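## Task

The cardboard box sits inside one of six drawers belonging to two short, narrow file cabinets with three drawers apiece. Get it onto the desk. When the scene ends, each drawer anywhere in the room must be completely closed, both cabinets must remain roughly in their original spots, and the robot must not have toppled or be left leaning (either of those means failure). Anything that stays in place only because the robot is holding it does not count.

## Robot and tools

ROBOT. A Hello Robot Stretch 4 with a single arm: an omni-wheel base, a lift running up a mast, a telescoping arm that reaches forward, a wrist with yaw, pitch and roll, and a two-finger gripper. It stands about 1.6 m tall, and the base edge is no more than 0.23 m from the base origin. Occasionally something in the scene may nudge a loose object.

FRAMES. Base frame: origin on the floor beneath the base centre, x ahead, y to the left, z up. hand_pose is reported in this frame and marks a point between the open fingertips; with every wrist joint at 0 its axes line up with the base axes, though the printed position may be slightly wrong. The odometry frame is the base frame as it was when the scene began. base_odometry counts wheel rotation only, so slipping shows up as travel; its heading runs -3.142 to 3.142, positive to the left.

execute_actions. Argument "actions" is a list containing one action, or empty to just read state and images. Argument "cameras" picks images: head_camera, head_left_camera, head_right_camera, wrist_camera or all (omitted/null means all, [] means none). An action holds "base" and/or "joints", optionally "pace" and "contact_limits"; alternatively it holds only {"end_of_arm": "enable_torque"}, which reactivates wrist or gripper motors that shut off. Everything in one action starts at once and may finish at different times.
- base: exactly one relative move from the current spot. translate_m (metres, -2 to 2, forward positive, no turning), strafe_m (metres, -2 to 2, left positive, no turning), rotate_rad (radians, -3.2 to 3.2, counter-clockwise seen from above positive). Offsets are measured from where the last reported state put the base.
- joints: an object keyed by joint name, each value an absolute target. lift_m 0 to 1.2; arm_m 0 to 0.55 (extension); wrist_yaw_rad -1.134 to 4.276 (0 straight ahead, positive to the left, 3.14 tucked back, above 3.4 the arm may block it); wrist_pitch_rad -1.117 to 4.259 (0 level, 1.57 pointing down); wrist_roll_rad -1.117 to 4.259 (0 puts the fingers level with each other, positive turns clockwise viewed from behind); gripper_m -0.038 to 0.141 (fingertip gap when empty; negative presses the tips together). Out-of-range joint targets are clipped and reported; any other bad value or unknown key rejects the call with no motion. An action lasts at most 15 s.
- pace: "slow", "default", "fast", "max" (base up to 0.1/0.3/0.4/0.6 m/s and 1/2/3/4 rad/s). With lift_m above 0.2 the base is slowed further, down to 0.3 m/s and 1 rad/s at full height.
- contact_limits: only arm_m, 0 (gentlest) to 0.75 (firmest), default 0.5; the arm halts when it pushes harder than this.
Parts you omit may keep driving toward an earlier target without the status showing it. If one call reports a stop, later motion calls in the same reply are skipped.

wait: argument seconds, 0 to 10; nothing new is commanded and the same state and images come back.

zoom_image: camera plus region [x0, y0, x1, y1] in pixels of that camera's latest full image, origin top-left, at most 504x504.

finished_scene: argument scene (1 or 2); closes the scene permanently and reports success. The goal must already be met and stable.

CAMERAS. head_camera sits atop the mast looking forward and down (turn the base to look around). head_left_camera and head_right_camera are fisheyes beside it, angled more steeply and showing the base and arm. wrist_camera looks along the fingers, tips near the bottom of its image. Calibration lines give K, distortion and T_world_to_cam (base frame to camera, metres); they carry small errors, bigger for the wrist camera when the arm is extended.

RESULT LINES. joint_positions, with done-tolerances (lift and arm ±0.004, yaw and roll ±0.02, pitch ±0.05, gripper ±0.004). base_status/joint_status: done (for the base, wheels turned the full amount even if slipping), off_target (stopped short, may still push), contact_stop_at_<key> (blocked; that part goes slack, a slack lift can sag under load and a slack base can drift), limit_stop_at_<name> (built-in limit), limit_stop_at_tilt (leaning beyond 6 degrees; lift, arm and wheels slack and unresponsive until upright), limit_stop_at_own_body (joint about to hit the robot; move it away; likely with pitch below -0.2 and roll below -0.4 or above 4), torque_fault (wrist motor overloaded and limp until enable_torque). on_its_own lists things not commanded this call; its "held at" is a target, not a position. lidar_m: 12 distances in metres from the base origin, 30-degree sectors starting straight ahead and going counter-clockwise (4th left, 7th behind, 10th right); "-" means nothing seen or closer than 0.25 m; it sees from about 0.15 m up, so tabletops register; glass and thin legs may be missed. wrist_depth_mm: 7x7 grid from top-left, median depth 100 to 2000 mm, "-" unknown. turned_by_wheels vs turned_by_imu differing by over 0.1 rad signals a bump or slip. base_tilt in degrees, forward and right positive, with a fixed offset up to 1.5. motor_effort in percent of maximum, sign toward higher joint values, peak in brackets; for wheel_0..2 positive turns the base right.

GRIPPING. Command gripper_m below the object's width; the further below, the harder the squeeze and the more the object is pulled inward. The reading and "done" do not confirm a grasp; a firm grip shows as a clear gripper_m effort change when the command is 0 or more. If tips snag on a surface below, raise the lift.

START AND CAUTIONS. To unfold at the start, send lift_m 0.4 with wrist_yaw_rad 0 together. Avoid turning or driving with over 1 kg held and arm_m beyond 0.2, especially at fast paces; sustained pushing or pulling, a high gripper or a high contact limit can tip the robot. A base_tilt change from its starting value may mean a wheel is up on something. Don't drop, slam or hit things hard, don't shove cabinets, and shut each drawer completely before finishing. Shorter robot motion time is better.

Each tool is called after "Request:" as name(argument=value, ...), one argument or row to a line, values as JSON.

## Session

Request:
execute_actions(
  actions=[
    {"joints":{"lift_m":0.4,"wrist_yaw_rad":0,"wrist_roll_rad":1.57,"gripper_m":0.06}},
  ],
  cameras=["head_camera","head_left_camera"],
)

Scene clock: 2.37 s.
base_odometry: x=+0.000 y=+0.000 heading=+0.000 (m, m, rad; odometry frame)
turned_by_wheels: +0.000 (rad since the last result)
turned_by_imu: +0.001 (rad since the last result)
base_tilt: forward=-0.3 right=-0.1 (deg)
lidar_m: 1.16 1.28 1.79 1.76 1.94 2.09 1.51 2.32 2.18 2.44 2.04 1.66
base_status: not commanded
joint_positions: lift_m=+0.400 arm_m=-0.003 wrist_yaw_rad=+0.000 wrist_pitch_rad=-0.014 wrist_roll_rad=+1.570 gripper_m=+0.060
joint_status: all done
motor_effort: lift_m=+23(22) arm_m=-1(0) wrist_yaw_rad=-1(5) wrist_pitch_rad=-9(8) wrist_roll_rad=+0(5) gripper_m=-5(0) wheel_0=+0(0) wheel_1=-1(1) wheel_2=+0(0) (%)
hand_pose: x=+0.4568 y=-0.0873 z=+0.5821 quat_wxyz=(+0.707, +0.707, -0.005, +0.005) (m; base frame)
wrist_depth_mm: 1308 1366 1336 1366 1366 1138 798 / 1366 1366 1366 1397 1397 1160 809 / 1397 1397 1430 1430 1397 1205 831 / 1430 1430 960 960 991 976 831 / 1464 1464 991 991 991 1008 854 / 1499 1499 215 1008 213 1008 842 / 1576 1576 1025 159 1042 1042 842
pictures: head_camera, head_left_camera
Images, in order (width x height): head_camera 420x560, head_left_camera 420x672.

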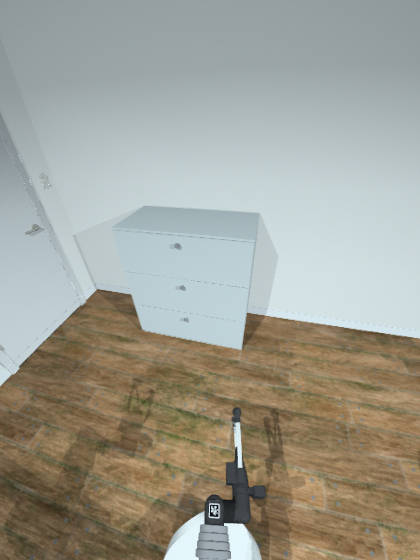

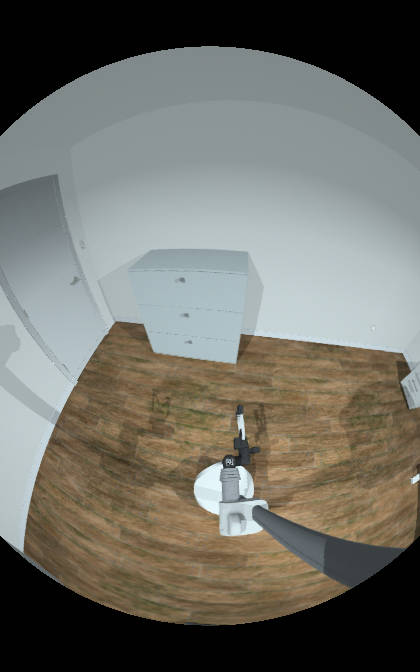

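Request:
execute_actions(
  actions=[
    {"base":{"rotate_rad":2.92},"joints":{"lift_m":0.255}},
  ],
  cameras=["head_camera","head_left_camera","wrist_camera"],
)

Scene clock: 6.63 s.
base_odometry: x=+0.000 y=+0.000 heading=+2.920 (m, m, rad; odometry frame)
turned_by_wheels: +2.920 (rad since the last result)
turned_by_imu: +2.992 (rad since the last result)
base_tilt: forward=-0.3 right=-0.1 (deg)
lidar_m: 1.48 2.15 2.25 2.17 2.37 1.73 1.16 1.21 1.86 1.77 1.83 2.13
base_status: done
joint_positions: lift_m=+0.255 arm_m=-0.003 wrist_yaw_rad=+0.000 wrist_pitch_rad=-0.014 wrist_roll_rad=+1.570 gripper_m=+0.060
joint_status: all done
motor_effort: lift_m=+19(20) arm_m=-1(1) wrist_yaw_rad=+1(0) wrist_pitch_rad=-8(8) wrist_roll_rad=+1(1) gripper_m=-3(1) wheel_0=+0(7) wheel_1=+0(4) wheel_2=+1(7) (%)
hand_pose: x=+0.4568 y=-0.0874 z=+0.4374 quat_wxyz=(+0.707, +0.707, -0.005, +0.005) (m; base frame)
wrist_depth_mm: 1863 1921 1921 1921 1661 854 609 / 1921 1921 1921 1863 1708 866 609 / 1921 1921 1863 1863 1756 904 621 / 1863 1921 1921 1921 1863 904 627 / 1863 1863 1921 1308 1308 917 634 / 1863 1921 214 1308 213 931 634 / 1863 1863 1863 159 1308 778 647
pictures: head_camera, head_left_camera, wrist_camera
camera_calibration (this result's frames):
wrist_camera: T_world_to_cam=[[0.0189759, 0.0205636, -0.999608, 0.437388], [0.0359947, 0.999126, 0.021237, 0.127436], [0.999172, -0.0363836, 0.0182192, -0.245094], [0, 0, 0, 1]] pos_world=[0.232004, -0.145236, 0.438975]
Images, in order (width x height): head_camera 420x560, head_left_camera 420x672, wrist_camera 616x392.

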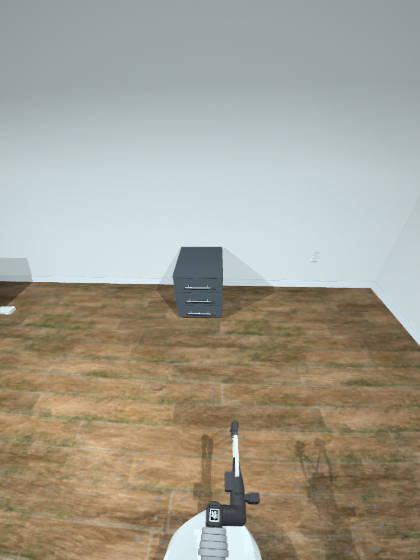

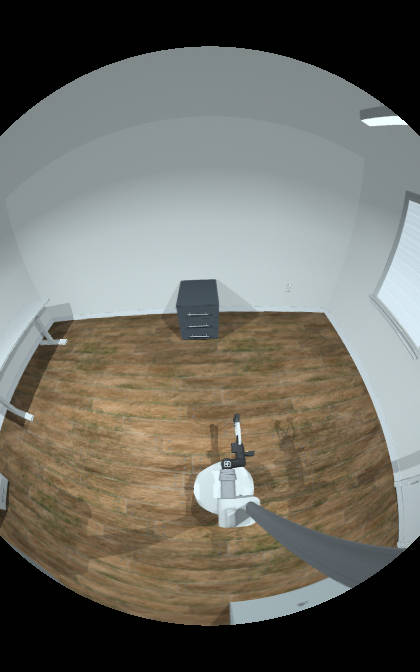

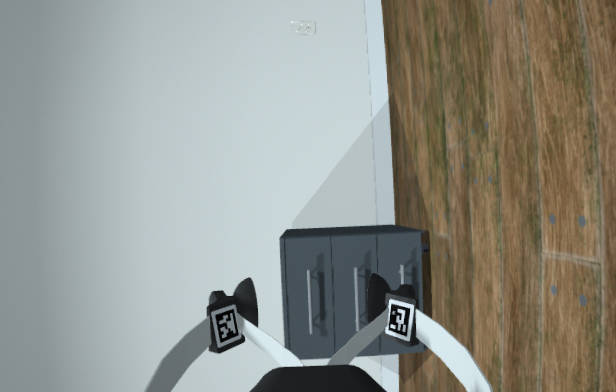

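Request:
execute_actions(
  actions=[
    {"base":{"strafe_m":0.26}},
  ],
  cameras=[],
)

Request:
execute_actions(
  actions=[
    {"base":{"translate_m":0.65},"joints":{"arm_m":0.3}},
  ],
  cameras=["wrist_camera"],
)

Scene clock: 10.33 s.
base_odometry: x=-0.057 y=-0.254 heading=+2.920 (m, m, rad; odometry frame)
turned_by_wheels: +0.000 (rad since the last result)
turned_by_imu: +0.000 (rad since the last result)
base_tilt: forward=-0.3 right=-0.1 (deg)
lidar_m: 1.47 2.14 1.99 1.89 2.19 1.73 1.19 1.21 1.69 2.02 2.10 2.13
base_status: done
joint_positions: lift_m=+0.255 arm_m=-0.003 wrist_yaw_rad=+0.000 wrist_pitch_rad=-0.014 wrist_roll_rad=+1.570 gripper_m=+0.060
joint_status: not commanded
motor_effort: lift_m=+20(20) arm_m=-1(1) wrist_yaw_rad=+1(1) wrist_pitch_rad=-9(8) wrist_roll_rad=+0(0) gripper_m=-1(1) wheel_0=+0(8) wheel_1=+0(10) wheel_2=+0(1) (%)
hand_pose: x=+0.4568 y=-0.0874 z=+0.4374 quat_wxyz=(+0.707, +0.707, -0.005, +0.005) (m; base frame)
wrist_depth_mm: 1863 1863 1921 1863 1661 854 615 / 1863 1863 1863 1921 1708 866 615 / 1921 1921 1863 1863 1576 878 621 / 1808 1863 1921 1308 1308 904 621 / 1863 1863 1863 1308 1336 917 634 / 1808 1863 215 1921 214 917 634 / 1863 1921 1863 160 1618 788 654
pictures: none
No camera images: the call's "cameras" was empty. Leave "cameras" out to get every camera's image.

Scene clock: 13.97 s.
base_odometry: x=-0.691 y=-0.111 heading=+2.920 (m, m, rad; odometry frame)
turned_by_wheels: +0.000 (rad since the last result)
turned_by_imu: +0.000 (rad since the last result)
base_tilt: forward=-0.3 right=-0.1 (deg)
lidar_m: 0.81 1.47 1.98 1.88 2.51 2.41 1.85 1.92 2.15 2.03 2.05 0.87
base_status: done
joint_positions: lift_m=+0.255 arm_m=+0.299 wrist_yaw_rad=+0.000 wrist_pitch_rad=-0.014 wrist_roll_rad=+1.570 gripper_m=+0.060
joint_status: all done
motor_effort: lift_m=+20(19) arm_m=+5(4) wrist_yaw_rad=+1(2) wrist_pitch_rad=-8(8) wrist_roll_rad=+0(0) gripper_m=-3(4) wheel_0=+0(7) wheel_1=+1(4) wheel_2=+1(11) (%)
hand_pose: x=+0.7586 y=-0.0874 z=+0.4374 quat_wxyz=(+0.707, +0.707, -0.005, +0.005) (m; base frame)
wrist_depth_mm: 904 904 904 917 917 778 574 / 904 904 342 342 343 343 345 / 904 904 342 340 342 343 342 / 904 904 340 340 340 342 342 / 904 904 338 338 338 338 340 / 891 904 215 334 213 338 340 / 891 891 332 160 334 300 336
pictures: wrist_camera
camera_calibration (this result's frames):
wrist_camera: T_world_to_cam=[[0.0190949, 0.0206804, -0.999604, 0.431585], [0.0360138, 0.999123, 0.0213584, 0.11651], [0.999169, -0.0364073, 0.0183334, -0.546735], [0, 0, 0, 1]] pos_world=[0.533843, -0.145238, 0.438949]
Images, in order (width x height): wrist_camera 616x392.

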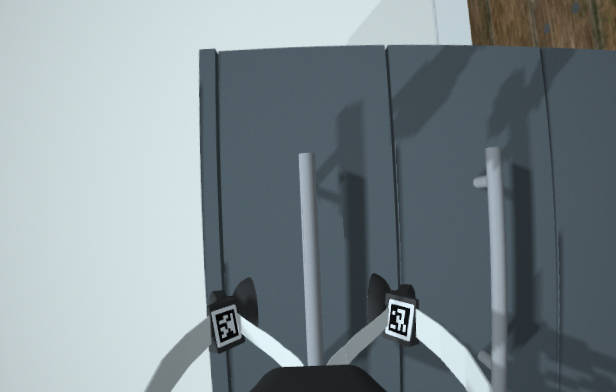

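Request:
execute_actions(
  actions=[
    {"joints":{"arm_m":0.392,"lift_m":0.258},"pace":"slow"},
  ],
  cameras=[],
)

Request:
execute_actions(
  actions=[
    {"joints":{"gripper_m":-0.035}},
  ],
  cameras=[],
)

Request:
execute_actions(
  actions=[
    {"joints":{"arm_m":0.1},"pace":"slow"},
  ],
  cameras=["head_camera"],
)

Scene clock: 18.00 s.
base_odometry: x=-0.691 y=-0.111 heading=+2.920 (m, m, rad; odometry frame)
turned_by_wheels: +0.000 (rad since the last result)
turned_by_imu: +0.002 (rad since the last result)
base_tilt: forward=-0.3 right=-0.1 (deg)
lidar_m: 0.83 1.46 1.96 1.87 2.48 2.40 1.86 1.91 2.14 1.99 2.04 0.89
base_status: not commanded
joint_positions: lift_m=+0.258 arm_m=+0.391 wrist_yaw_rad=+0.000 wrist_pitch_rad=-0.015 wrist_roll_rad=+1.570 gripper_m=+0.060
joint_status: all done
motor_effort: lift_m=+23(23) arm_m=+6(6) wrist_yaw_rad=+2(2) wrist_pitch_rad=-7(8) wrist_roll_rad=+0(0) gripper_m=-3(2) wheel_0=-1(0) wheel_1=+1(1) wheel_2=+1(1) (%)
hand_pose: x=+0.8504 y=-0.0875 z=+0.4402 quat_wxyz=(+0.707, +0.707, -0.005, +0.005) (m; base frame)
wrist_depth_mm: 820 820 249 251 251 251 - / 809 820 249 249 249 250 251 / 820 820 247 248 248 249 249 / 809 809 246 246 247 248 247 / 798 820 245 245 246 246 246 / 798 809 223 244 213 245 245 / 798 798 242 158 244 244 -
pictures: none
No camera images: the call's "cameras" was empty. Leave "cameras" out to get every camera's image.

Scene clock: 19.63 s.
base_odometry: x=-0.691 y=-0.111 heading=+2.920 (m, m, rad; odometry frame)
turned_by_wheels: +0.000 (rad since the last result)
turned_by_imu: +0.001 (rad since the last result)
base_tilt: forward=-0.3 right=-0.1 (deg)
lidar_m: 0.80 1.46 1.97 1.90 2.50 2.40 1.84 1.91 2.15 2.01 2.02 0.90
base_status: not commanded
joint_positions: lift_m=+0.258 arm_m=+0.391 wrist_yaw_rad=+0.001 wrist_pitch_rad=-0.011 wrist_roll_rad=+1.570 gripper_m=-0.034
joint_status: all done
motor_effort: lift_m=+22(23) arm_m=+3(6) wrist_yaw_rad=-2(3) wrist_pitch_rad=-17(18) wrist_roll_rad=+1(0) gripper_m=-21(20) wheel_0=+0(1) wheel_1=+1(1) wheel_2=+1(1) (%)
hand_pose: x=+0.8509 y=-0.0872 z=+0.4392 quat_wxyz=(+0.707, +0.707, -0.004, +0.004) (m; base frame)
wrist_depth_mm: 798 820 239 239 240 252 - / 809 820 237 237 239 251 252 / 798 809 237 237 238 249 250 / 809 809 236 235 236 248 247 / 798 798 235 235 236 247 247 / 798 809 234 198 203 245 246 / 788 798 178 196 233 153 -
pictures: none
No camera images: the call's "cameras" was empty. Leave "cameras" out to get every camera's image.

Scene clock: 23.83 s.
base_odometry: x=-0.691 y=-0.111 heading=+2.920 (m, m, rad; odometry frame)
turned_by_wheels: +0.000 (rad since the last result)
turned_by_imu: +0.001 (rad since the last result)
base_tilt: forward=-0.3 right=-0.1 (deg)
lidar_m: 0.51 1.44 1.96 1.90 2.48 2.40 1.87 1.90 2.13 1.99 2.04 0.56
base_status: not commanded
joint_positions: lift_m=+0.258 arm_m=+0.101 wrist_yaw_rad=-0.005 wrist_pitch_rad=-0.010 wrist_roll_rad=+1.570 gripper_m=-0.034
joint_status: all done
on_its_own: wrist_yaw_rad is at rest, and its effort (+16) is outside its rest range (-13 to +13)
motor_effort: lift_m=+22(23) arm_m=-5(2) wrist_yaw_rad=+16(16) wrist_pitch_rad=-20(21) wrist_roll_rad=+0(0) gripper_m=-21(19) wheel_0=-2(3) wheel_1=+0(1) wheel_2=-1(1) (%)
hand_pose: x=+0.5598 y=-0.0889 z=+0.4389 quat_wxyz=(+0.707, +0.707, -0.005, +0.002) (m; base frame)
wrist_depth_mm: 1118 1118 240 241 242 831 609 / 1118 1118 238 239 241 798 591 / 1098 1098 236 237 239 549 559 / 1098 1098 236 236 237 549 549 / 1098 1098 235 235 235 544 539 / 1098 1098 232 198 205 539 539 / 1078 1078 177 197 233 535 539
pictures: head_camera
Images, in order (width x height): head_camera 420x560.

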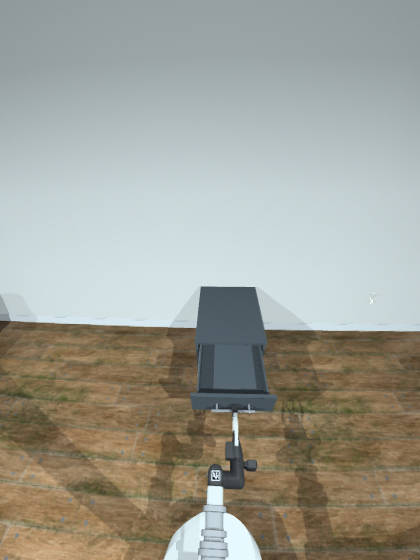

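Request:
execute_actions(
  actions=[
    {"joints":{"arm_m":0.404},"pace":"slow"},
  ],
  cameras=[],
)

Request:
execute_actions(
  actions=[
    {"joints":{"gripper_m":0.06}},
  ],
  cameras=[],
)

Request:
execute_actions(
  actions=[
    {"joints":{"arm_m":0.31}},
  ],
  cameras=[],
)

Request:
execute_actions(
  actions=[
    {"joints":{"lift_m":0.105}},
  ],
  cameras=[],
)

Request:
execute_actions(
  actions=[
    {"joints":{"arm_m":0.393},"pace":"slow"},
  ],
  cameras=[],
)

Request:
execute_actions(
  actions=[
    {"joints":{"gripper_m":-0.035}},
  ],
  cameras=[],
)

Request:
execute_actions(
  actions=[
    {"joints":{"arm_m":0.08},"pace":"slow"},
  ],
  cameras=["head_camera"],
)

Scene clock: 31.80 s.
base_odometry: x=-0.691 y=-0.111 heading=+2.920 (m, m, rad; odometry frame)
turned_by_wheels: +0.000 (rad since the last result)
turned_by_imu: +0.003 (rad since the last result)
base_tilt: forward=-0.3 right=-0.1 (deg)
lidar_m: 0.81 1.46 1.98 1.89 2.47 2.39 1.86 1.91 2.15 2.00 2.02 0.88
base_status: not commanded
joint_positions: lift_m=+0.258 arm_m=+0.403 wrist_yaw_rad=+0.001 wrist_pitch_rad=-0.011 wrist_roll_rad=+1.570 gripper_m=-0.035
joint_status: all done
motor_effort: lift_m=+23(23) arm_m=+6(2) wrist_yaw_rad=-1(18) wrist_pitch_rad=-17(21) wrist_roll_rad=+0(0) gripper_m=-16(17) wheel_0=-2(3) wheel_1=+0(0) wheel_2=-1(2) (%)
hand_pose: x=+0.8624 y=-0.0872 z=+0.4392 quat_wxyz=(+0.707, +0.707, -0.004, +0.004) (m; base frame)
wrist_depth_mm: 798 809 236 238 239 240 - / 798 798 236 236 237 238 239 / 798 798 235 236 236 236 237 / 788 798 234 234 236 236 236 / 798 788 233 234 235 236 236 / 788 798 231 196 202 235 236 / 788 798 177 195 232 153 -
pictures: none
No camera images: the call's "cameras" was empty. Leave "cameras" out to get every camera's image.

Scene clock: 33.43 s.
base_odometry: x=-0.691 y=-0.111 heading=+2.920 (m, m, rad; odometry frame)
turned_by_wheels: +0.000 (rad since the last result)
turned_by_imu: +0.001 (rad since the last result)
base_tilt: forward=-0.3 right=-0.1 (deg)
lidar_m: 0.82 1.48 1.99 1.88 2.48 2.39 1.85 1.91 2.12 2.01 2.01 0.88
base_status: not commanded
joint_positions: lift_m=+0.258 arm_m=+0.403 wrist_yaw_rad=+0.000 wrist_pitch_rad=-0.012 wrist_roll_rad=+1.570 gripper_m=+0.060
joint_status: all done
motor_effort: lift_m=+23(23) arm_m=+6(6) wrist_yaw_rad=+1(10) wrist_pitch_rad=-16(17) wrist_roll_rad=+0(0) gripper_m=+2(13) wheel_0=+1(2) wheel_1=+2(2) wheel_2=-3(4) (%)
hand_pose: x=+0.8624 y=-0.0874 z=+0.4394 quat_wxyz=(+0.707, +0.707, -0.004, +0.004) (m; base frame)
wrist_depth_mm: 798 809 239 239 240 242 - / 798 798 238 238 239 240 241 / 809 798 236 238 239 239 240 / 798 798 236 236 237 239 239 / 788 798 235 236 236 237 238 / 788 798 234 199 236 236 237 / 778 788 171 172 235 236 -
pictures: none
No camera images: the call's "cameras" was empty. Leave "cameras" out to get every camera's image.

Scene clock: 34.70 s.
base_odometry: x=-0.691 y=-0.111 heading=+2.920 (m, m, rad; odometry frame)
turned_by_wheels: +0.000 (rad since the last result)
turned_by_imu: +0.001 (rad since the last result)
base_tilt: forward=-0.3 right=-0.1 (deg)
lidar_m: 0.83 1.47 1.98 1.89 2.47 2.39 1.86 1.89 2.14 2.01 2.02 0.89
base_status: not commanded
joint_positions: lift_m=+0.258 arm_m=+0.311 wrist_yaw_rad=+0.000 wrist_pitch_rad=-0.014 wrist_roll_rad=+1.570 gripper_m=+0.060
joint_status: all done
motor_effort: lift_m=+23(23) arm_m=-5(5) wrist_yaw_rad=+1(6) wrist_pitch_rad=-9(16) wrist_roll_rad=+0(0) gripper_m=-1(4) wheel_0=+1(1) wheel_1=+2(2) wheel_2=+0(3) (%)
hand_pose: x=+0.7702 y=-0.0874 z=+0.4401 quat_wxyz=(+0.707, +0.707, -0.005, +0.005) (m; base frame)
wrist_depth_mm: 904 904 917 904 904 788 580 / 904 891 332 332 334 334 334 / 904 878 330 330 330 332 334 / 891 904 330 329 330 330 330 / 878 878 329 329 329 330 329 / 891 878 215 327 213 327 327 / 878 878 324 160 327 290 329
pictures: none
No camera images: the call's "cameras" was empty. Leave "cameras" out to get every camera's image.

Scene clock: 36.40 s.
base_odometry: x=-0.691 y=-0.111 heading=+2.920 (m, m, rad; odometry frame)
turned_by_wheels: +0.000 (rad since the last result)
turned_by_imu: +0.001 (rad since the last result)
base_tilt: forward=-0.3 right=-0.1 (deg)
lidar_m: 0.82 1.46 1.98 1.88 2.49 2.39 1.86 1.90 2.16 2.01 2.03 0.90
base_status: not commanded
joint_positions: lift_m=+0.105 arm_m=+0.311 wrist_yaw_rad=+0.000 wrist_pitch_rad=-0.014 wrist_roll_rad=+1.570 gripper_m=+0.060
joint_status: all done
motor_effort: lift_m=+18(22) arm_m=-4(4) wrist_yaw_rad=+1(1) wrist_pitch_rad=-9(9) wrist_roll_rad=+0(1) gripper_m=-3(2) wheel_0=+0(1) wheel_1=+2(2) wheel_2=+0(0) (%)
hand_pose: x=+0.7702 y=-0.0874 z=+0.2874 quat_wxyz=(+0.707, +0.707, -0.005, +0.005) (m; base frame)
wrist_depth_mm: 891 904 904 904 891 504 377 / 330 329 330 332 334 336 336 / 329 327 330 330 332 332 332 / 329 329 329 329 330 330 332 / 325 325 329 329 329 329 330 / 325 325 215 327 213 327 329 / 325 324 325 160 327 290 327
pictures: none
No camera images: the call's "cameras" was empty. Leave "cameras" out to get every camera's image.

Scene clock: 38.50 s.
base_odometry: x=-0.691 y=-0.111 heading=+2.920 (m, m, rad; odometry frame)
turned_by_wheels: +0.000 (rad since the last result)
turned_by_imu: +0.001 (rad since the last result)
base_tilt: forward=-0.3 right=-0.1 (deg)
lidar_m: 0.83 1.46 1.97 1.88 2.48 2.38 1.85 1.90 2.14 2.02 2.02 0.89
base_status: not commanded
joint_positions: lift_m=+0.105 arm_m=+0.392 wrist_yaw_rad=+0.000 wrist_pitch_rad=-0.014 wrist_roll_rad=+1.570 gripper_m=+0.060
joint_status: all done
motor_effort: lift_m=+18(18) arm_m=+5(0) wrist_yaw_rad=+1(1) wrist_pitch_rad=-9(9) wrist_roll_rad=+0(0) gripper_m=+0(4) wheel_0=+1(0) wheel_1=+2(2) wheel_2=+0(0) (%)
hand_pose: x=+0.8516 y=-0.0874 z=+0.2874 quat_wxyz=(+0.707, +0.707, -0.005, +0.005) (m; base frame)
wrist_depth_mm: 249 248 251 251 251 252 - / 248 248 249 249 250 252 252 / 247 247 248 249 249 249 250 / 245 246 247 248 248 250 249 / 243 245 246 246 247 248 248 / 243 244 216 245 213 246 247 / 224 243 243 160 245 245 -
pictures: none
No camera images: the call's "cameras" was empty. Leave "cameras" out to get every camera's image.

Scene clock: 40.13 s.
base_odometry: x=-0.691 y=-0.111 heading=+2.920 (m, m, rad; odometry frame)
turned_by_wheels: +0.000 (rad since the last result)
turned_by_imu: +0.001 (rad since the last result)
base_tilt: forward=-0.3 right=-0.1 (deg)
lidar_m: 0.81 1.48 1.98 1.90 2.47 2.38 1.85 1.91 2.14 2.00 2.03 0.88
base_status: not commanded
joint_positions: lift_m=+0.105 arm_m=+0.393 wrist_yaw_rad=+0.001 wrist_pitch_rad=-0.009 wrist_roll_rad=+1.570 gripper_m=-0.034
joint_status: all done
motor_effort: lift_m=+19(20) arm_m=+3(5) wrist_yaw_rad=-2(3) wrist_pitch_rad=-22(24) wrist_roll_rad=+0(0) gripper_m=-18(19) wheel_0=+0(1) wheel_1=+1(2) wheel_2=+0(0) (%)
hand_pose: x=+0.8520 y=-0.0871 z=+0.2859 quat_wxyz=(+0.707, +0.707, -0.003, +0.004) (m; base frame)
wrist_depth_mm: 247 248 240 240 242 253 - / 246 247 239 239 241 252 252 / 245 246 238 238 240 250 251 / 243 246 237 237 238 249 246 / 243 244 236 236 237 249 249 / 241 242 235 201 208 247 248 / 226 241 178 199 236 154 -
pictures: none
No camera images: the call's "cameras" was empty. Leave "cameras" out to get every camera's image.

Scene clock: 44.53 s.
base_odometry: x=-0.691 y=-0.111 heading=+2.920 (m, m, rad; odometry frame)
turned_by_wheels: +0.000 (rad since the last result)
turned_by_imu: +0.001 (rad since the last result)
base_tilt: forward=-0.3 right=-0.1 (deg)
lidar_m: 0.51 1.45 1.99 1.88 2.47 2.41 1.84 1.92 2.14 2.01 2.04 0.57
base_status: not commanded
joint_positions: lift_m=+0.105 arm_m=+0.081 wrist_yaw_rad=-0.004 wrist_pitch_rad=-0.008 wrist_roll_rad=+1.570 gripper_m=-0.034
joint_status: all done
on_its_own: wrist_pitch_rad is at rest, and its effort (-26) is outside its rest range (-23 to +23)
motor_effort: lift_m=+20(20) arm_m=-5(5) wrist_yaw_rad=+12(13) wrist_pitch_rad=-26(26) wrist_roll_rad=+0(0) gripper_m=-21(20) wheel_0=-2(2) wheel_1=+0(1) wheel_2=-1(1) (%)
hand_pose: x=+0.5399 y=-0.0886 z=+0.2856 quat_wxyz=(+0.707, +0.707, -0.004, +0.001) (m; base frame)
wrist_depth_mm: 1138 1118 241 241 243 535 392 / 1118 1138 239 241 242 549 399 / 1118 1118 237 238 241 559 404 / 1118 1138 237 238 238 569 399 / 1098 1098 236 236 237 564 415 / 1098 1118 235 202 211 564 418 / 1078 1098 177 199 236 155 410
pictures: head_camera
Images, in order (width x height): head_camera 420x560.

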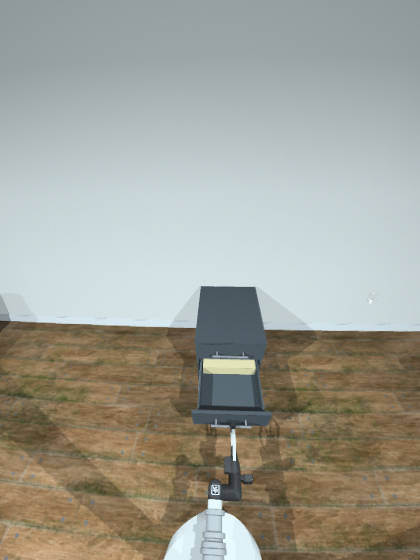

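Request:
execute_actions(
  actions=[
    {"joints":{"arm_m":0.405},"pace":"slow"},
  ],
  cameras=[],
)

Request:
execute_actions(
  actions=[
    {"joints":{"gripper_m":0.06}},
  ],
  cameras=[],
)

Request:
execute_actions(
  actions=[
    {"joints":{"arm_m":0.31}},
  ],
  cameras=[],
)

Request:
execute_actions(
  actions=[
    {"joints":{"lift_m":0.012,"wrist_pitch_rad":0.2}},
  ],
  cameras=[],
)

Request:
execute_actions(
  actions=[
    {"joints":{"arm_m":0.397},"pace":"slow"},
  ],
  cameras=[],
)

Request:
execute_actions(
  actions=[
    {"joints":{"gripper_m":-0.035}},
  ],
  cameras=[],
)

Request:
execute_actions(
  actions=[
    {"joints":{"arm_m":0.085},"pace":"slow"},
  ],
  cameras=["head_camera"],
)

Scene clock: 53.37 s.
base_odometry: x=-0.691 y=-0.111 heading=+2.920 (m, m, rad; odometry frame)
turned_by_wheels: +0.000 (rad since the last result)
turned_by_imu: +0.003 (rad since the last result)
base_tilt: forward=-0.3 right=-0.1 (deg)
lidar_m: 0.82 1.47 1.98 1.89 2.49 2.40 1.85 1.91 2.15 2.01 2.02 0.89
base_status: not commanded
joint_positions: lift_m=+0.105 arm_m=+0.404 wrist_yaw_rad=+0.000 wrist_pitch_rad=-0.009 wrist_roll_rad=+1.570 gripper_m=-0.035
joint_status: all done
motor_effort: lift_m=+20(20) arm_m=+6(6) wrist_yaw_rad=-1(14) wrist_pitch_rad=-22(27) wrist_roll_rad=+0(0) gripper_m=-18(22) wheel_0=-2(2) wheel_1=+0(1) wheel_2=-1(1) (%)
hand_pose: x=+0.8634 y=-0.0873 z=+0.2860 quat_wxyz=(+0.707, +0.707, -0.003, +0.004) (m; base frame)
wrist_depth_mm: 236 236 237 239 240 241 - / 235 236 236 238 238 240 241 / 234 235 236 236 238 239 240 / 232 234 235 236 236 238 238 / 231 233 235 235 236 237 238 / 230 231 233 199 206 236 237 / 214 231 177 197 234 235 -
pictures: none
No camera images: the call's "cameras" was empty. Leave "cameras" out to get every camera's image.

Scene clock: 55.00 s.
base_odometry: x=-0.691 y=-0.111 heading=+2.920 (m, m, rad; odometry frame)
turned_by_wheels: +0.000 (rad since the last result)
turned_by_imu: +0.001 (rad since the last result)
base_tilt: forward=-0.3 right=-0.1 (deg)
lidar_m: 0.81 1.46 1.98 1.89 2.49 2.40 1.83 1.89 2.15 2.01 2.04 0.90
base_status: not commanded
joint_positions: lift_m=+0.105 arm_m=+0.404 wrist_yaw_rad=-0.001 wrist_pitch_rad=-0.010 wrist_roll_rad=+1.570 gripper_m=+0.060
joint_status: all done
motor_effort: lift_m=+19(20) arm_m=+6(6) wrist_yaw_rad=+5(10) wrist_pitch_rad=-19(22) wrist_roll_rad=+0(0) gripper_m=+4(17) wheel_0=+1(1) wheel_1=+2(2) wheel_2=-4(4) (%)
hand_pose: x=+0.8633 y=-0.0878 z=+0.2862 quat_wxyz=(+0.707, +0.707, -0.004, +0.003) (m; base frame)
wrist_depth_mm: 236 238 239 240 240 242 - / 236 237 238 239 241 241 242 / 236 236 236 238 239 239 241 / 224 236 236 237 238 239 240 / 233 235 236 236 237 237 239 / 231 234 236 202 236 237 238 / 215 233 169 165 235 236 -
pictures: none
No camera images: the call's "cameras" was empty. Leave "cameras" out to get every camera's image.

Scene clock: 56.27 s.
base_odometry: x=-0.691 y=-0.111 heading=+2.920 (m, m, rad; odometry frame)
turned_by_wheels: +0.000 (rad since the last result)
turned_by_imu: +0.001 (rad since the last result)
base_tilt: forward=-0.3 right=-0.1 (deg)
lidar_m: 0.82 1.48 1.98 1.88 2.49 2.37 1.85 1.88 2.14 2.00 2.03 0.90
base_status: not commanded
joint_positions: lift_m=+0.105 arm_m=+0.311 wrist_yaw_rad=+0.000 wrist_pitch_rad=-0.014 wrist_roll_rad=+1.570 gripper_m=+0.060
joint_status: all done
motor_effort: lift_m=+20(20) arm_m=-4(6) wrist_yaw_rad=+1(5) wrist_pitch_rad=-9(18) wrist_roll_rad=+0(0) gripper_m=-3(1) wheel_0=+1(0) wheel_1=+2(2) wheel_2=+0(4) (%)
hand_pose: x=+0.7702 y=-0.0874 z=+0.2873 quat_wxyz=(+0.707, +0.707, -0.005, +0.005) (m; base frame)
wrist_depth_mm: 891 904 904 904 891 504 377 / 330 330 332 332 334 334 336 / 330 329 330 330 334 334 336 / 329 329 329 332 330 332 332 / 327 327 327 330 329 330 332 / 325 325 215 329 213 329 330 / 324 325 325 160 327 293 329
pictures: none
No camera images: the call's "cameras" was empty. Leave "cameras" out to get every camera's image.

Scene clock: 57.67 s.
base_odometry: x=-0.691 y=-0.111 heading=+2.920 (m, m, rad; odometry frame)
turned_by_wheels: +0.000 (rad since the last result)
turned_by_imu: +0.001 (rad since the last result)
base_tilt: forward=-0.3 right=-0.1 (deg)
lidar_m: 0.82 1.47 1.99 1.88 2.49 2.40 1.86 1.88 2.14 2.01 2.02 0.88
base_status: not commanded
joint_positions: lift_m=+0.012 arm_m=+0.311 wrist_yaw_rad=+0.000 wrist_pitch_rad=+0.202 wrist_roll_rad=+1.570 gripper_m=+0.060
joint_status: all done
motor_effort: lift_m=+18(18) arm_m=-4(4) wrist_yaw_rad=+1(0) wrist_pitch_rad=-7(6) wrist_roll_rad=+0(0) gripper_m=-1(2) wheel_0=+0(1) wheel_1=+2(2) wheel_2=-1(0) (%)
hand_pose: x=+0.7643 y=-0.0874 z=+0.1326 quat_wxyz=(+0.704, +0.703, +0.071, -0.071) (m; base frame)
wrist_depth_mm: 798 831 878 676 370 244 - / 296 309 329 345 355 249 200 / 294 309 327 343 357 252 204 / 291 307 327 342 364 254 205 / 290 307 322 340 353 256 206 / 290 304 215 338 213 255 206 / 289 301 317 160 345 229 -
pictures: none
No camera images: the call's "cameras" was empty. Leave "cameras" out to get every camera's image.

Scene clock: 59.80 s.
base_odometry: x=-0.691 y=-0.111 heading=+2.920 (m, m, rad; odometry frame)
turned_by_wheels: +0.000 (rad since the last result)
turned_by_imu: +0.001 (rad since the last result)
base_tilt: forward=-0.3 right=-0.1 (deg)
lidar_m: 0.83 1.47 1.99 1.88 2.49 2.40 1.86 1.88 2.11 2.00 2.02 0.90
base_status: not commanded
joint_positions: lift_m=+0.012 arm_m=+0.396 wrist_yaw_rad=-0.002 wrist_pitch_rad=+0.201 wrist_roll_rad=+1.570 gripper_m=+0.060
joint_status: all done
motor_effort: lift_m=+18(18) arm_m=+7(4) wrist_yaw_rad=+6(5) wrist_pitch_rad=-4(6) wrist_roll_rad=+0(0) gripper_m=+0(4) wheel_0=+0(1) wheel_1=+2(2) wheel_2=-1(1) (%)
hand_pose: x=+0.8492 y=-0.0879 z=+0.1328 quat_wxyz=(+0.704, +0.703, +0.070, -0.071) (m; base frame)
wrist_depth_mm: 222 231 244 257 272 245 - / 220 230 243 256 271 249 202 / 220 230 242 254 268 254 204 / 218 229 240 249 267 256 206 / 217 228 239 248 266 257 207 / 216 226 220 247 213 257 206 / 201 223 235 156 263 229 -
pictures: none
No camera images: the call's "cameras" was empty. Leave "cameras" out to get every camera's image.

Scene clock: 61.43 s.
base_odometry: x=-0.691 y=-0.111 heading=+2.920 (m, m, rad; odometry frame)
turned_by_wheels: +0.000 (rad since the last result)
turned_by_imu: +0.001 (rad since the last result)
base_tilt: forward=-0.3 right=-0.1 (deg)
lidar_m: 0.82 1.47 1.97 1.89 2.48 2.41 1.86 1.90 2.14 2.00 2.02 0.89
base_status: not commanded
joint_positions: lift_m=+0.012 arm_m=+0.396 wrist_yaw_rad=+0.001 wrist_pitch_rad=+0.209 wrist_roll_rad=+1.570 gripper_m=-0.034
joint_status: all done
on_its_own: wrist_pitch_rad is at rest, and its effort (-27) is outside its rest range (-23 to +23)
motor_effort: lift_m=+20(20) arm_m=+3(7) wrist_yaw_rad=-1(6) wrist_pitch_rad=-27(26) wrist_roll_rad=+0(0) gripper_m=-20(24) wheel_0=+0(0) wheel_1=+1(2) wheel_2=+1(1) (%)
hand_pose: x=+0.8496 y=-0.0872 z=+0.1305 quat_wxyz=(+0.704, +0.703, +0.074, -0.073) (m; base frame)
wrist_depth_mm: 220 229 236 249 265 237 - / 218 229 234 248 263 240 195 / 218 229 234 244 260 245 198 / 216 227 232 241 259 247 200 / 216 227 231 241 258 248 200 / 215 226 229 206 204 248 200 / 214 221 177 206 253 156 -
pictures: none
No camera images: the call's "cameras" was empty. Leave "cameras" out to get every camera's image.

Scene clock: 65.83 s.
base_odometry: x=-0.691 y=-0.111 heading=+2.920 (m, m, rad; odometry frame)
turned_by_wheels: +0.000 (rad since the last result)
turned_by_imu: +0.002 (rad since the last result)
base_tilt: forward=-0.3 right=-0.1 (deg)
lidar_m: 0.52 1.47 1.98 1.89 2.46 2.41 1.85 1.91 2.15 2.00 2.01 0.54
base_status: not commanded
joint_positions: lift_m=+0.012 arm_m=+0.086 wrist_yaw_rad=-0.003 wrist_pitch_rad=+0.211 wrist_roll_rad=+1.570 gripper_m=-0.034
joint_status: all done
on_its_own: wrist_pitch_rad is at rest, and its effort (-32) is outside its rest range (-23 to +23)
motor_effort: lift_m=+21(20) arm_m=-5(6) wrist_yaw_rad=+9(9) wrist_pitch_rad=-32(32) wrist_roll_rad=+0(0) gripper_m=-22(22) wheel_0=-1(1) wheel_1=+1(1) wheel_2=+0(1) (%)
hand_pose: x=+0.5386 y=-0.0882 z=+0.1299 quat_wxyz=(+0.703, +0.703, +0.073, -0.075) (m; base frame)
wrist_depth_mm: 1008 1060 235 249 265 239 - / 1008 1042 235 248 264 242 196 / 496 521 233 244 260 245 199 / 492 517 232 241 260 248 201 / 488 512 232 241 258 249 202 / 488 508 228 206 202 250 202 / 484 504 178 205 251 151 -
pictures: head_camera
Images, in order (width x height): head_camera 420x560.

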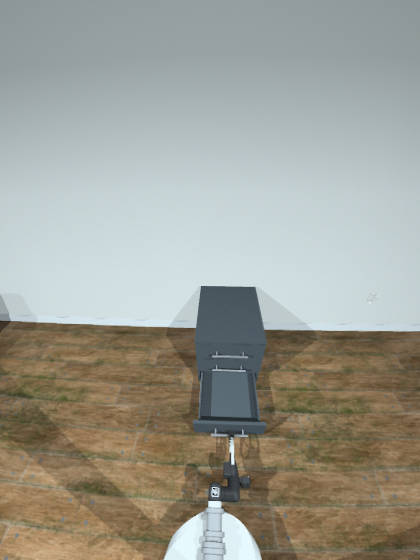

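Request:
execute_actions(
  actions=[
    {"joints":{"arm_m":0.408},"pace":"slow"},
  ],
  cameras=[],
)

Request:
execute_actions(
  actions=[
    {"joints":{"gripper_m":0.06}},
  ],
  cameras=[],
)

Request:
execute_actions(
  actions=[
    {"joints":{"arm_m":0.31}},
  ],
  cameras=[],
)

Request:
execute_actions(
  actions=[
    {"joints":{"arm_m":0.1,"lift_m":0.258,"wrist_pitch_rad":-0.014}},
  ],
  cameras=[],
)

Request:
execute_actions(
  actions=[
    {"base":{"rotate_rad":1.55}},
  ],
  cameras=["head_camera"],
)

Scene clock: 73.03 s.
base_odometry: x=-0.691 y=-0.111 heading=+2.920 (m, m, rad; odometry frame)
turned_by_wheels: +0.000 (rad since the last result)
turned_by_imu: +0.003 (rad since the last result)
base_tilt: forward=-0.3 right=-0.1 (deg)
lidar_m: 0.82 1.47 1.98 1.88 2.48 2.40 1.85 1.90 2.15 2.02 2.02 0.89
base_status: not commanded
joint_positions: lift_m=+0.012 arm_m=+0.407 wrist_yaw_rad=+0.000 wrist_pitch_rad=+0.210 wrist_roll_rad=+1.570 gripper_m=-0.034
joint_status: all done
on_its_own: wrist_pitch_rad is at rest, and its effort (-29) is outside its rest range (-23 to +23)
motor_effort: lift_m=+21(21) arm_m=+6(6) wrist_yaw_rad=+2(11) wrist_pitch_rad=-29(32) wrist_roll_rad=+0(0) gripper_m=-19(22) wheel_0=-1(1) wheel_1=+1(1) wheel_2=-1(1) (%)
hand_pose: x=+0.8600 y=-0.0874 z=+0.1301 quat_wxyz=(+0.704, +0.703, +0.074, -0.074) (m; base frame)
wrist_depth_mm: 210 220 233 247 262 236 - / 209 220 232 245 260 240 195 / 208 218 231 242 258 244 197 / 207 218 230 239 257 247 199 / 206 216 229 238 256 248 200 / 206 215 226 204 202 247 200 / 204 212 177 203 249 156 -
pictures: none
No camera images: the call's "cameras" was empty. Leave "cameras" out to get every camera's image.

Scene clock: 74.67 s.
base_odometry: x=-0.691 y=-0.111 heading=+2.920 (m, m, rad; odometry frame)
turned_by_wheels: +0.000 (rad since the last result)
turned_by_imu: +0.001 (rad since the last result)
base_tilt: forward=-0.3 right=-0.1 (deg)
lidar_m: 0.81 1.44 1.97 1.89 2.49 2.39 1.86 1.90 2.14 1.99 2.03 0.89
base_status: not commanded
joint_positions: lift_m=+0.012 arm_m=+0.407 wrist_yaw_rad=-0.001 wrist_pitch_rad=+0.208 wrist_roll_rad=+1.570 gripper_m=+0.060
joint_status: all done
on_its_own: wrist_pitch_rad is at rest, and its effort (-24) is outside its rest range (-23 to +23)
motor_effort: lift_m=+21(21) arm_m=+6(6) wrist_yaw_rad=+5(4) wrist_pitch_rad=-24(29) wrist_roll_rad=+0(0) gripper_m=+2(20) wheel_0=-1(1) wheel_1=+1(1) wheel_2=-1(1) (%)
hand_pose: x=+0.8601 y=-0.0878 z=+0.1306 quat_wxyz=(+0.704, +0.703, +0.073, -0.074) (m; base frame)
wrist_depth_mm: 211 220 233 247 263 238 - / 211 220 232 246 260 241 196 / 208 220 232 242 257 246 199 / 208 218 230 238 257 248 200 / 206 216 229 238 255 249 201 / 206 215 226 207 213 249 201 / 205 214 203 166 252 224 -
pictures: none
No camera images: the call's "cameras" was empty. Leave "cameras" out to get every camera's image.

Scene clock: 75.93 s.
base_odometry: x=-0.691 y=-0.111 heading=+2.920 (m, m, rad; odometry frame)
turned_by_wheels: +0.000 (rad since the last result)
turned_by_imu: +0.001 (rad since the last result)
base_tilt: forward=-0.3 right=-0.1 (deg)
lidar_m: 0.82 1.49 1.98 1.89 2.48 2.39 1.85 1.91 2.13 2.01 2.05 0.88
base_status: not commanded
joint_positions: lift_m=+0.012 arm_m=+0.311 wrist_yaw_rad=+0.000 wrist_pitch_rad=+0.203 wrist_roll_rad=+1.570 gripper_m=+0.060
joint_status: all done
motor_effort: lift_m=+21(21) arm_m=-4(6) wrist_yaw_rad=+1(5) wrist_pitch_rad=-9(24) wrist_roll_rad=+0(0) gripper_m=-1(4) wheel_0=-1(1) wheel_1=+0(1) wheel_2=-1(1) (%)
hand_pose: x=+0.7643 y=-0.0874 z=+0.1321 quat_wxyz=(+0.704, +0.703, +0.072, -0.072) (m; base frame)
wrist_depth_mm: 798 831 878 723 368 244 - / 296 309 327 345 355 248 200 / 296 309 327 342 357 252 203 / 290 307 327 342 359 254 205 / 290 306 322 340 362 255 206 / 290 306 215 338 213 256 205 / 290 300 315 160 345 229 -
pictures: none
No camera images: the call's "cameras" was empty. Leave "cameras" out to get every camera's image.

Scene clock: 78.03 s.
base_odometry: x=-0.691 y=-0.111 heading=+2.920 (m, m, rad; odometry frame)
turned_by_wheels: +0.000 (rad since the last result)
turned_by_imu: +0.001 (rad since the last result)
base_tilt: forward=-0.3 right=-0.1 (deg)
lidar_m: 0.81 1.46 1.97 1.88 2.47 2.40 1.86 1.89 2.14 2.01 2.03 0.89
base_status: not commanded
joint_positions: lift_m=+0.258 arm_m=+0.101 wrist_yaw_rad=+0.000 wrist_pitch_rad=-0.011 wrist_roll_rad=+1.570 gripper_m=+0.060
joint_status: all done
motor_effort: lift_m=+23(23) arm_m=-4(1) wrist_yaw_rad=+1(1) wrist_pitch_rad=-9(12) wrist_roll_rad=+0(0) gripper_m=-2(1) wheel_0=-1(1) wheel_1=+1(1) wheel_2=-1(0) (%)
hand_pose: x=+0.5602 y=-0.0874 z=+0.4393 quat_wxyz=(+0.707, +0.707, -0.004, +0.004) (m; base frame)
wrist_depth_mm: 1118 1118 1118 1098 1138 842 609 / 1118 1118 1118 1118 1098 809 591 / 1118 1098 1118 544 544 549 549 / 1098 1098 1098 539 544 544 544 / 1098 1098 1118 539 539 544 544 / 1098 1098 215 539 213 544 544 / 1078 1098 820 160 535 539 544
pictures: none
No camera images: the call's "cameras" was empty. Leave "cameras" out to get every camera's image.

Scene clock: 80.07 s.
base_odometry: x=-0.691 y=-0.111 heading=-1.813 (m, m, rad; odometry frame)
turned_by_wheels: +1.550 (rad since the last result)
turned_by_imu: +1.588 (rad since the last result)
base_tilt: forward=-0.3 right=-0.1 (deg)
lidar_m: 1.88 2.49 2.42 1.85 1.90 2.12 2.01 2.06 0.90 0.82 1.45 1.97
base_status: done
joint_positions: lift_m=+0.258 arm_m=+0.101 wrist_yaw_rad=+0.000 wrist_pitch_rad=-0.011 wrist_roll_rad=+1.570 gripper_m=+0.060
joint_status: not commanded
motor_effort: lift_m=+22(23) arm_m=-4(4) wrist_yaw_rad=+0(1) wrist_pitch_rad=-9(9) wrist_roll_rad=+0(0) gripper_m=-1(3) wheel_0=-1(6) wheel_1=-1(6) wheel_2=+2(7) (%)
hand_pose: x=+0.5602 y=-0.0874 z=+0.4394 quat_wxyz=(+0.707, +0.707, -0.004, +0.004) (m; base frame)
wrist_depth_mm: - - - - 1661 842 615 / - - - - 1708 866 615 / - - - - 1708 891 615 / - - - - 1808 904 621 / - - - - 1921 904 634 / - - 214 - 213 904 634 / - - - 160 1537 778 647
pictures: head_camera
Images, in order (width x height): head_camera 420x560.

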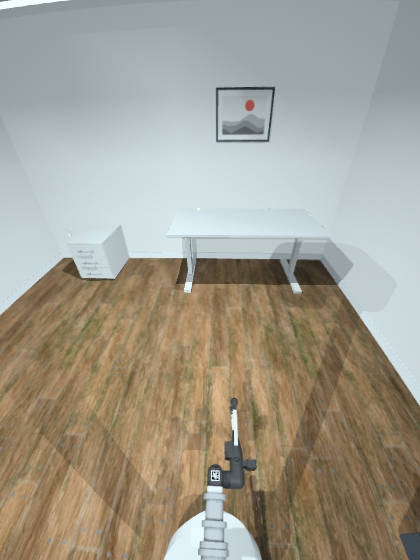

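Request:
execute_actions(
  actions=[
    {"base":{"translate_m":1.0},"pace":"fast"},
  ],
  cameras=[],
)

Request:
execute_actions(
  actions=[
    {"base":{"strafe_m":1.6},"pace":"fast"},
  ],
  cameras=["wrist_camera"],
)

Scene clock: 87.53 s.
base_odometry: x=-0.931 y=-1.082 heading=-1.813 (m, m, rad; odometry frame)
turned_by_wheels: +0.000 (rad since the last result)
turned_by_imu: +0.001 (rad since the last result)
base_tilt: forward=-0.3 right=-0.1 (deg)
lidar_m: 0.88 0.91 1.71 2.30 2.25 2.61 3.06 1.25 1.24 1.39 1.29 0.91
base_status: done
joint_positions: lift_m=+0.258 arm_m=+0.101 wrist_yaw_rad=+0.000 wrist_pitch_rad=-0.011 wrist_roll_rad=+1.570 gripper_m=+0.060
joint_status: not commanded
motor_effort: lift_m=+22(22) arm_m=-4(4) wrist_yaw_rad=+0(0) wrist_pitch_rad=-8(8) wrist_roll_rad=+0(1) gripper_m=-1(5) wheel_0=+1(8) wheel_1=-2(11) wheel_2=-1(11) (%)
hand_pose: x=+0.5602 y=-0.0874 z=+0.4394 quat_wxyz=(+0.707, +0.707, -0.004, +0.004) (m; base frame)
wrist_depth_mm: 1397 699 1308 1430 1397 842 615 / 1397 699 1281 1430 1397 854 609 / 1397 691 1281 1397 1366 878 621 / 1366 676 1229 1397 1366 891 634 / 1366 668 1205 1397 1397 904 640 / 1366 699 215 1366 213 904 634 / 1366 640 878 159 1336 788 647
pictures: none
No camera images: the call's "cameras" was empty. Leave "cameras" out to get every camera's image.

Scene clock: 92.77 s.
base_odometry: x=+0.622 y=-1.466 heading=-1.813 (m, m, rad; odometry frame)
turned_by_wheels: +0.000 (rad since the last result)
turned_by_imu: -0.005 (rad since the last result)
base_tilt: forward=-0.3 right=-0.1 (deg)
lidar_m: 1.07 1.03 0.72 0.69 0.73 0.99 1.32 3.18 2.64 3.03 1.41 1.57
base_status: done
joint_positions: lift_m=+0.258 arm_m=+0.101 wrist_yaw_rad=+0.000 wrist_pitch_rad=-0.011 wrist_roll_rad=+1.570 gripper_m=+0.060
joint_status: not commanded
motor_effort: lift_m=+22(22) arm_m=-4(4) wrist_yaw_rad=+1(1) wrist_pitch_rad=-9(9) wrist_roll_rad=+0(0) gripper_m=-2(1) wheel_0=+1(11) wheel_1=+0(13) wheel_2=-1(3) (%)
hand_pose: x=+0.5601 y=-0.0874 z=+0.4394 quat_wxyz=(+0.707, +0.707, -0.004, +0.004) (m; base frame)
wrist_depth_mm: 1366 1366 1397 1366 1397 842 615 / 1366 1366 1366 1397 1366 866 609 / 1336 1336 1366 778 788 778 621 / 1336 1366 1366 768 788 788 627 / 1366 1366 1336 778 788 788 634 / 1336 1336 215 778 213 778 634 / 1336 1336 1336 160 1336 778 654
pictures: wrist_camera
camera_calibration (this result's frames):
wrist_camera: T_world_to_cam=[[0.0160687, 0.0206811, -0.999657, 0.43902], [0.0361301, 0.999121, 0.0212508, 0.123613], [0.999218, -0.0364592, 0.0153073, -0.347168], [0, 0, 0, 1]] pos_world=[0.335376, -0.145242, 0.441557]
Images, in order (width x height): wrist_camera 616x392.

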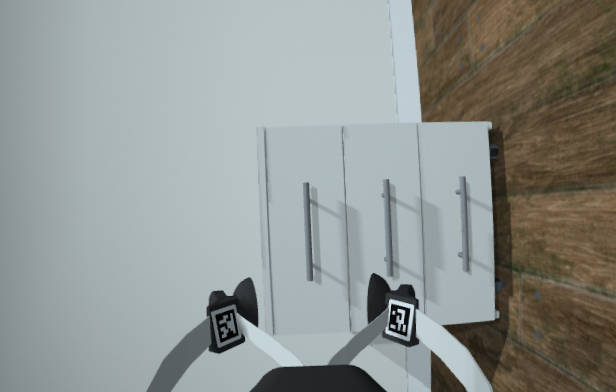

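Request:
execute_actions(
  actions=[
    {"base":{"translate_m":0.23},"joints":{"arm_m":0.31}},
  ],
  cameras=["wrist_camera"],
)

Scene clock: 96.03 s.
base_odometry: x=+0.567 y=-1.689 heading=-1.813 (m, m, rad; odometry frame)
turned_by_wheels: +0.000 (rad since the last result)
turned_by_imu: +0.001 (rad since the last result)
base_tilt: forward=-0.3 right=-0.1 (deg)
lidar_m: 0.82 1.03 0.74 0.69 0.72 0.99 1.55 3.42 2.73 3.02 1.29 0.90
base_status: done
joint_positions: lift_m=+0.258 arm_m=+0.309 wrist_yaw_rad=+0.000 wrist_pitch_rad=-0.012 wrist_roll_rad=+1.570 gripper_m=+0.060
joint_status: all done
motor_effort: lift_m=+22(22) arm_m=+5(5) wrist_yaw_rad=+1(2) wrist_pitch_rad=-8(8) wrist_roll_rad=+0(0) gripper_m=-4(3) wheel_0=+0(6) wheel_1=+1(4) wheel_2=+0(9) (%)
hand_pose: x=+0.7686 y=-0.0874 z=+0.4394 quat_wxyz=(+0.707, +0.707, -0.004, +0.004) (m; base frame)
wrist_depth_mm: 931 931 917 634 627 336 338 / 917 917 332 332 334 336 336 / 904 904 332 332 332 334 334 / 904 917 330 330 332 332 334 / 904 917 329 330 330 332 332 / 891 891 216 329 213 332 330 / 891 891 327 159 329 296 332
pictures: wrist_camera
camera_calibration (this result's frames):
wrist_camera: T_world_to_cam=[[0.016341, 0.0206852, -0.999652, 0.435538], [0.0360421, 0.999124, 0.0212635, 0.116118], [0.999217, -0.036377, 0.0155812, -0.555603], [0, 0, 0, 1]] pos_world=[0.543865, -0.145236, 0.441574]
Images, in order (width x height): wrist_camera 616x392.

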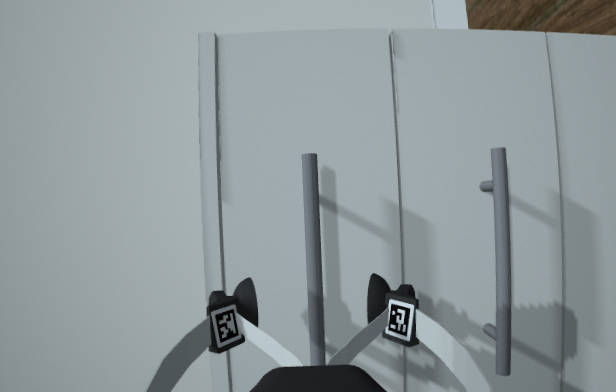

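Same geometry.

Request:
execute_actions(
  actions=[
    {"joints":{"arm_m":0.393},"pace":"slow"},
  ],
  cameras=[],
)

Request:
execute_actions(
  actions=[
    {"joints":{"gripper_m":-0.035}},
  ],
  cameras=[],
)

Request:
execute_actions(
  actions=[
    {"joints":{"arm_m":0.085},"pace":"slow"},
  ],
  cameras=["head_camera"],
)

Scene clock: 100.27 s.
base_odometry: x=+0.567 y=-1.689 heading=-1.813 (m, m, rad; odometry frame)
turned_by_wheels: +0.000 (rad since the last result)
turned_by_imu: +0.002 (rad since the last result)
base_tilt: forward=-0.3 right=-0.1 (deg)
lidar_m: 0.81 1.03 0.73 0.70 0.72 1.02 1.54 3.43 2.73 3.02 1.26 0.91
base_status: not commanded
joint_positions: lift_m=+0.258 arm_m=+0.392 wrist_yaw_rad=+0.000 wrist_pitch_rad=-0.012 wrist_roll_rad=+1.570 gripper_m=+0.060
joint_status: all done
motor_effort: lift_m=+22(22) arm_m=+5(6) wrist_yaw_rad=+1(1) wrist_pitch_rad=-8(7) wrist_roll_rad=-1(0) gripper_m=+2(1) wheel_0=+0(0) wheel_1=+1(1) wheel_2=+0(0) (%)
hand_pose: x=+0.8516 y=-0.0874 z=+0.4394 quat_wxyz=(+0.707, +0.707, -0.004, +0.004) (m; base frame)
wrist_depth_mm: 842 831 248 250 250 252 - / 831 831 248 249 251 251 251 / 831 820 248 249 249 249 250 / 820 820 247 247 248 249 249 / 820 820 246 246 248 248 249 / 809 820 215 247 214 248 248 / 809 809 244 160 246 247 -
pictures: none
No camera images: the call's "cameras" was empty. Leave "cameras" out to get every camera's image.

Scene clock: 101.90 s.
base_odometry: x=+0.567 y=-1.689 heading=-1.813 (m, m, rad; odometry frame)
turned_by_wheels: +0.000 (rad since the last result)
turned_by_imu: +0.001 (rad since the last result)
base_tilt: forward=-0.3 right=-0.1 (deg)
lidar_m: 0.80 1.03 0.72 0.68 0.71 0.99 1.55 3.44 2.73 3.04 1.28 0.88
base_status: not commanded
joint_positions: lift_m=+0.258 arm_m=+0.393 wrist_yaw_rad=+0.001 wrist_pitch_rad=-0.009 wrist_roll_rad=+1.570 gripper_m=-0.034
joint_status: all done
motor_effort: lift_m=+22(22) arm_m=+3(5) wrist_yaw_rad=-2(3) wrist_pitch_rad=-16(16) wrist_roll_rad=+0(0) gripper_m=-23(21) wheel_0=+0(0) wheel_1=+1(1) wheel_2=+0(1) (%)
hand_pose: x=+0.8520 y=-0.0871 z=+0.4386 quat_wxyz=(+0.707, +0.707, -0.003, +0.004) (m; base frame)
wrist_depth_mm: 831 842 239 241 241 251 - / 820 831 238 239 241 251 251 / 820 831 238 238 240 250 251 / 820 820 237 237 240 250 245 / 820 820 237 237 239 248 249 / 809 820 236 203 204 249 248 / 809 820 179 202 236 153 -
pictures: none
No camera images: the call's "cameras" was empty. Leave "cameras" out to get every camera's image.

Scene clock: 106.27 s.
base_odometry: x=+0.567 y=-1.689 heading=-1.813 (m, m, rad; odometry frame)
turned_by_wheels: +0.000 (rad since the last result)
turned_by_imu: +0.002 (rad since the last result)
base_tilt: forward=-0.3 right=-0.1 (deg)
lidar_m: 0.53 1.01 0.74 0.69 0.73 1.00 1.55 3.42 2.75 3.02 1.26 0.54
base_status: not commanded
joint_positions: lift_m=+0.258 arm_m=+0.086 wrist_yaw_rad=-0.001 wrist_pitch_rad=-0.008 wrist_roll_rad=+1.570 gripper_m=-0.034
joint_status: all done
motor_effort: lift_m=+22(22) arm_m=-5(4) wrist_yaw_rad=+4(3) wrist_pitch_rad=-18(19) wrist_roll_rad=+0(0) gripper_m=-21(23) wheel_0=+0(0) wheel_1=+1(0) wheel_2=+0(1) (%)
hand_pose: x=+0.5451 y=-0.0877 z=+0.4384 quat_wxyz=(+0.707, +0.707, -0.003, +0.002) (m; base frame)
wrist_depth_mm: 1138 1160 240 240 242 842 609 / 1138 1160 238 239 240 809 591 / 1138 1138 238 238 240 564 564 / 1138 1138 236 237 239 559 564 / 1118 1118 237 236 238 564 574 / 1118 1138 235 204 207 559 564 / 1118 1118 179 201 236 554 585
pictures: head_camera
Images, in order (width x height): head_camera 420x560.

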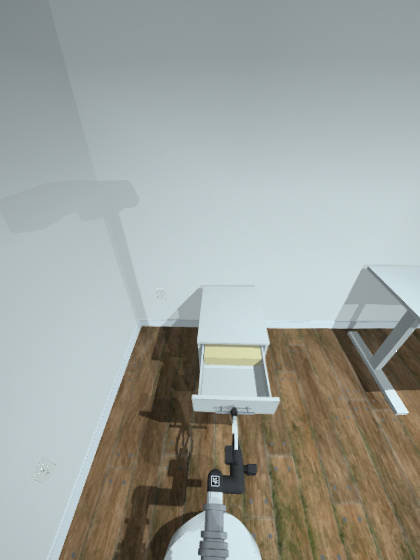

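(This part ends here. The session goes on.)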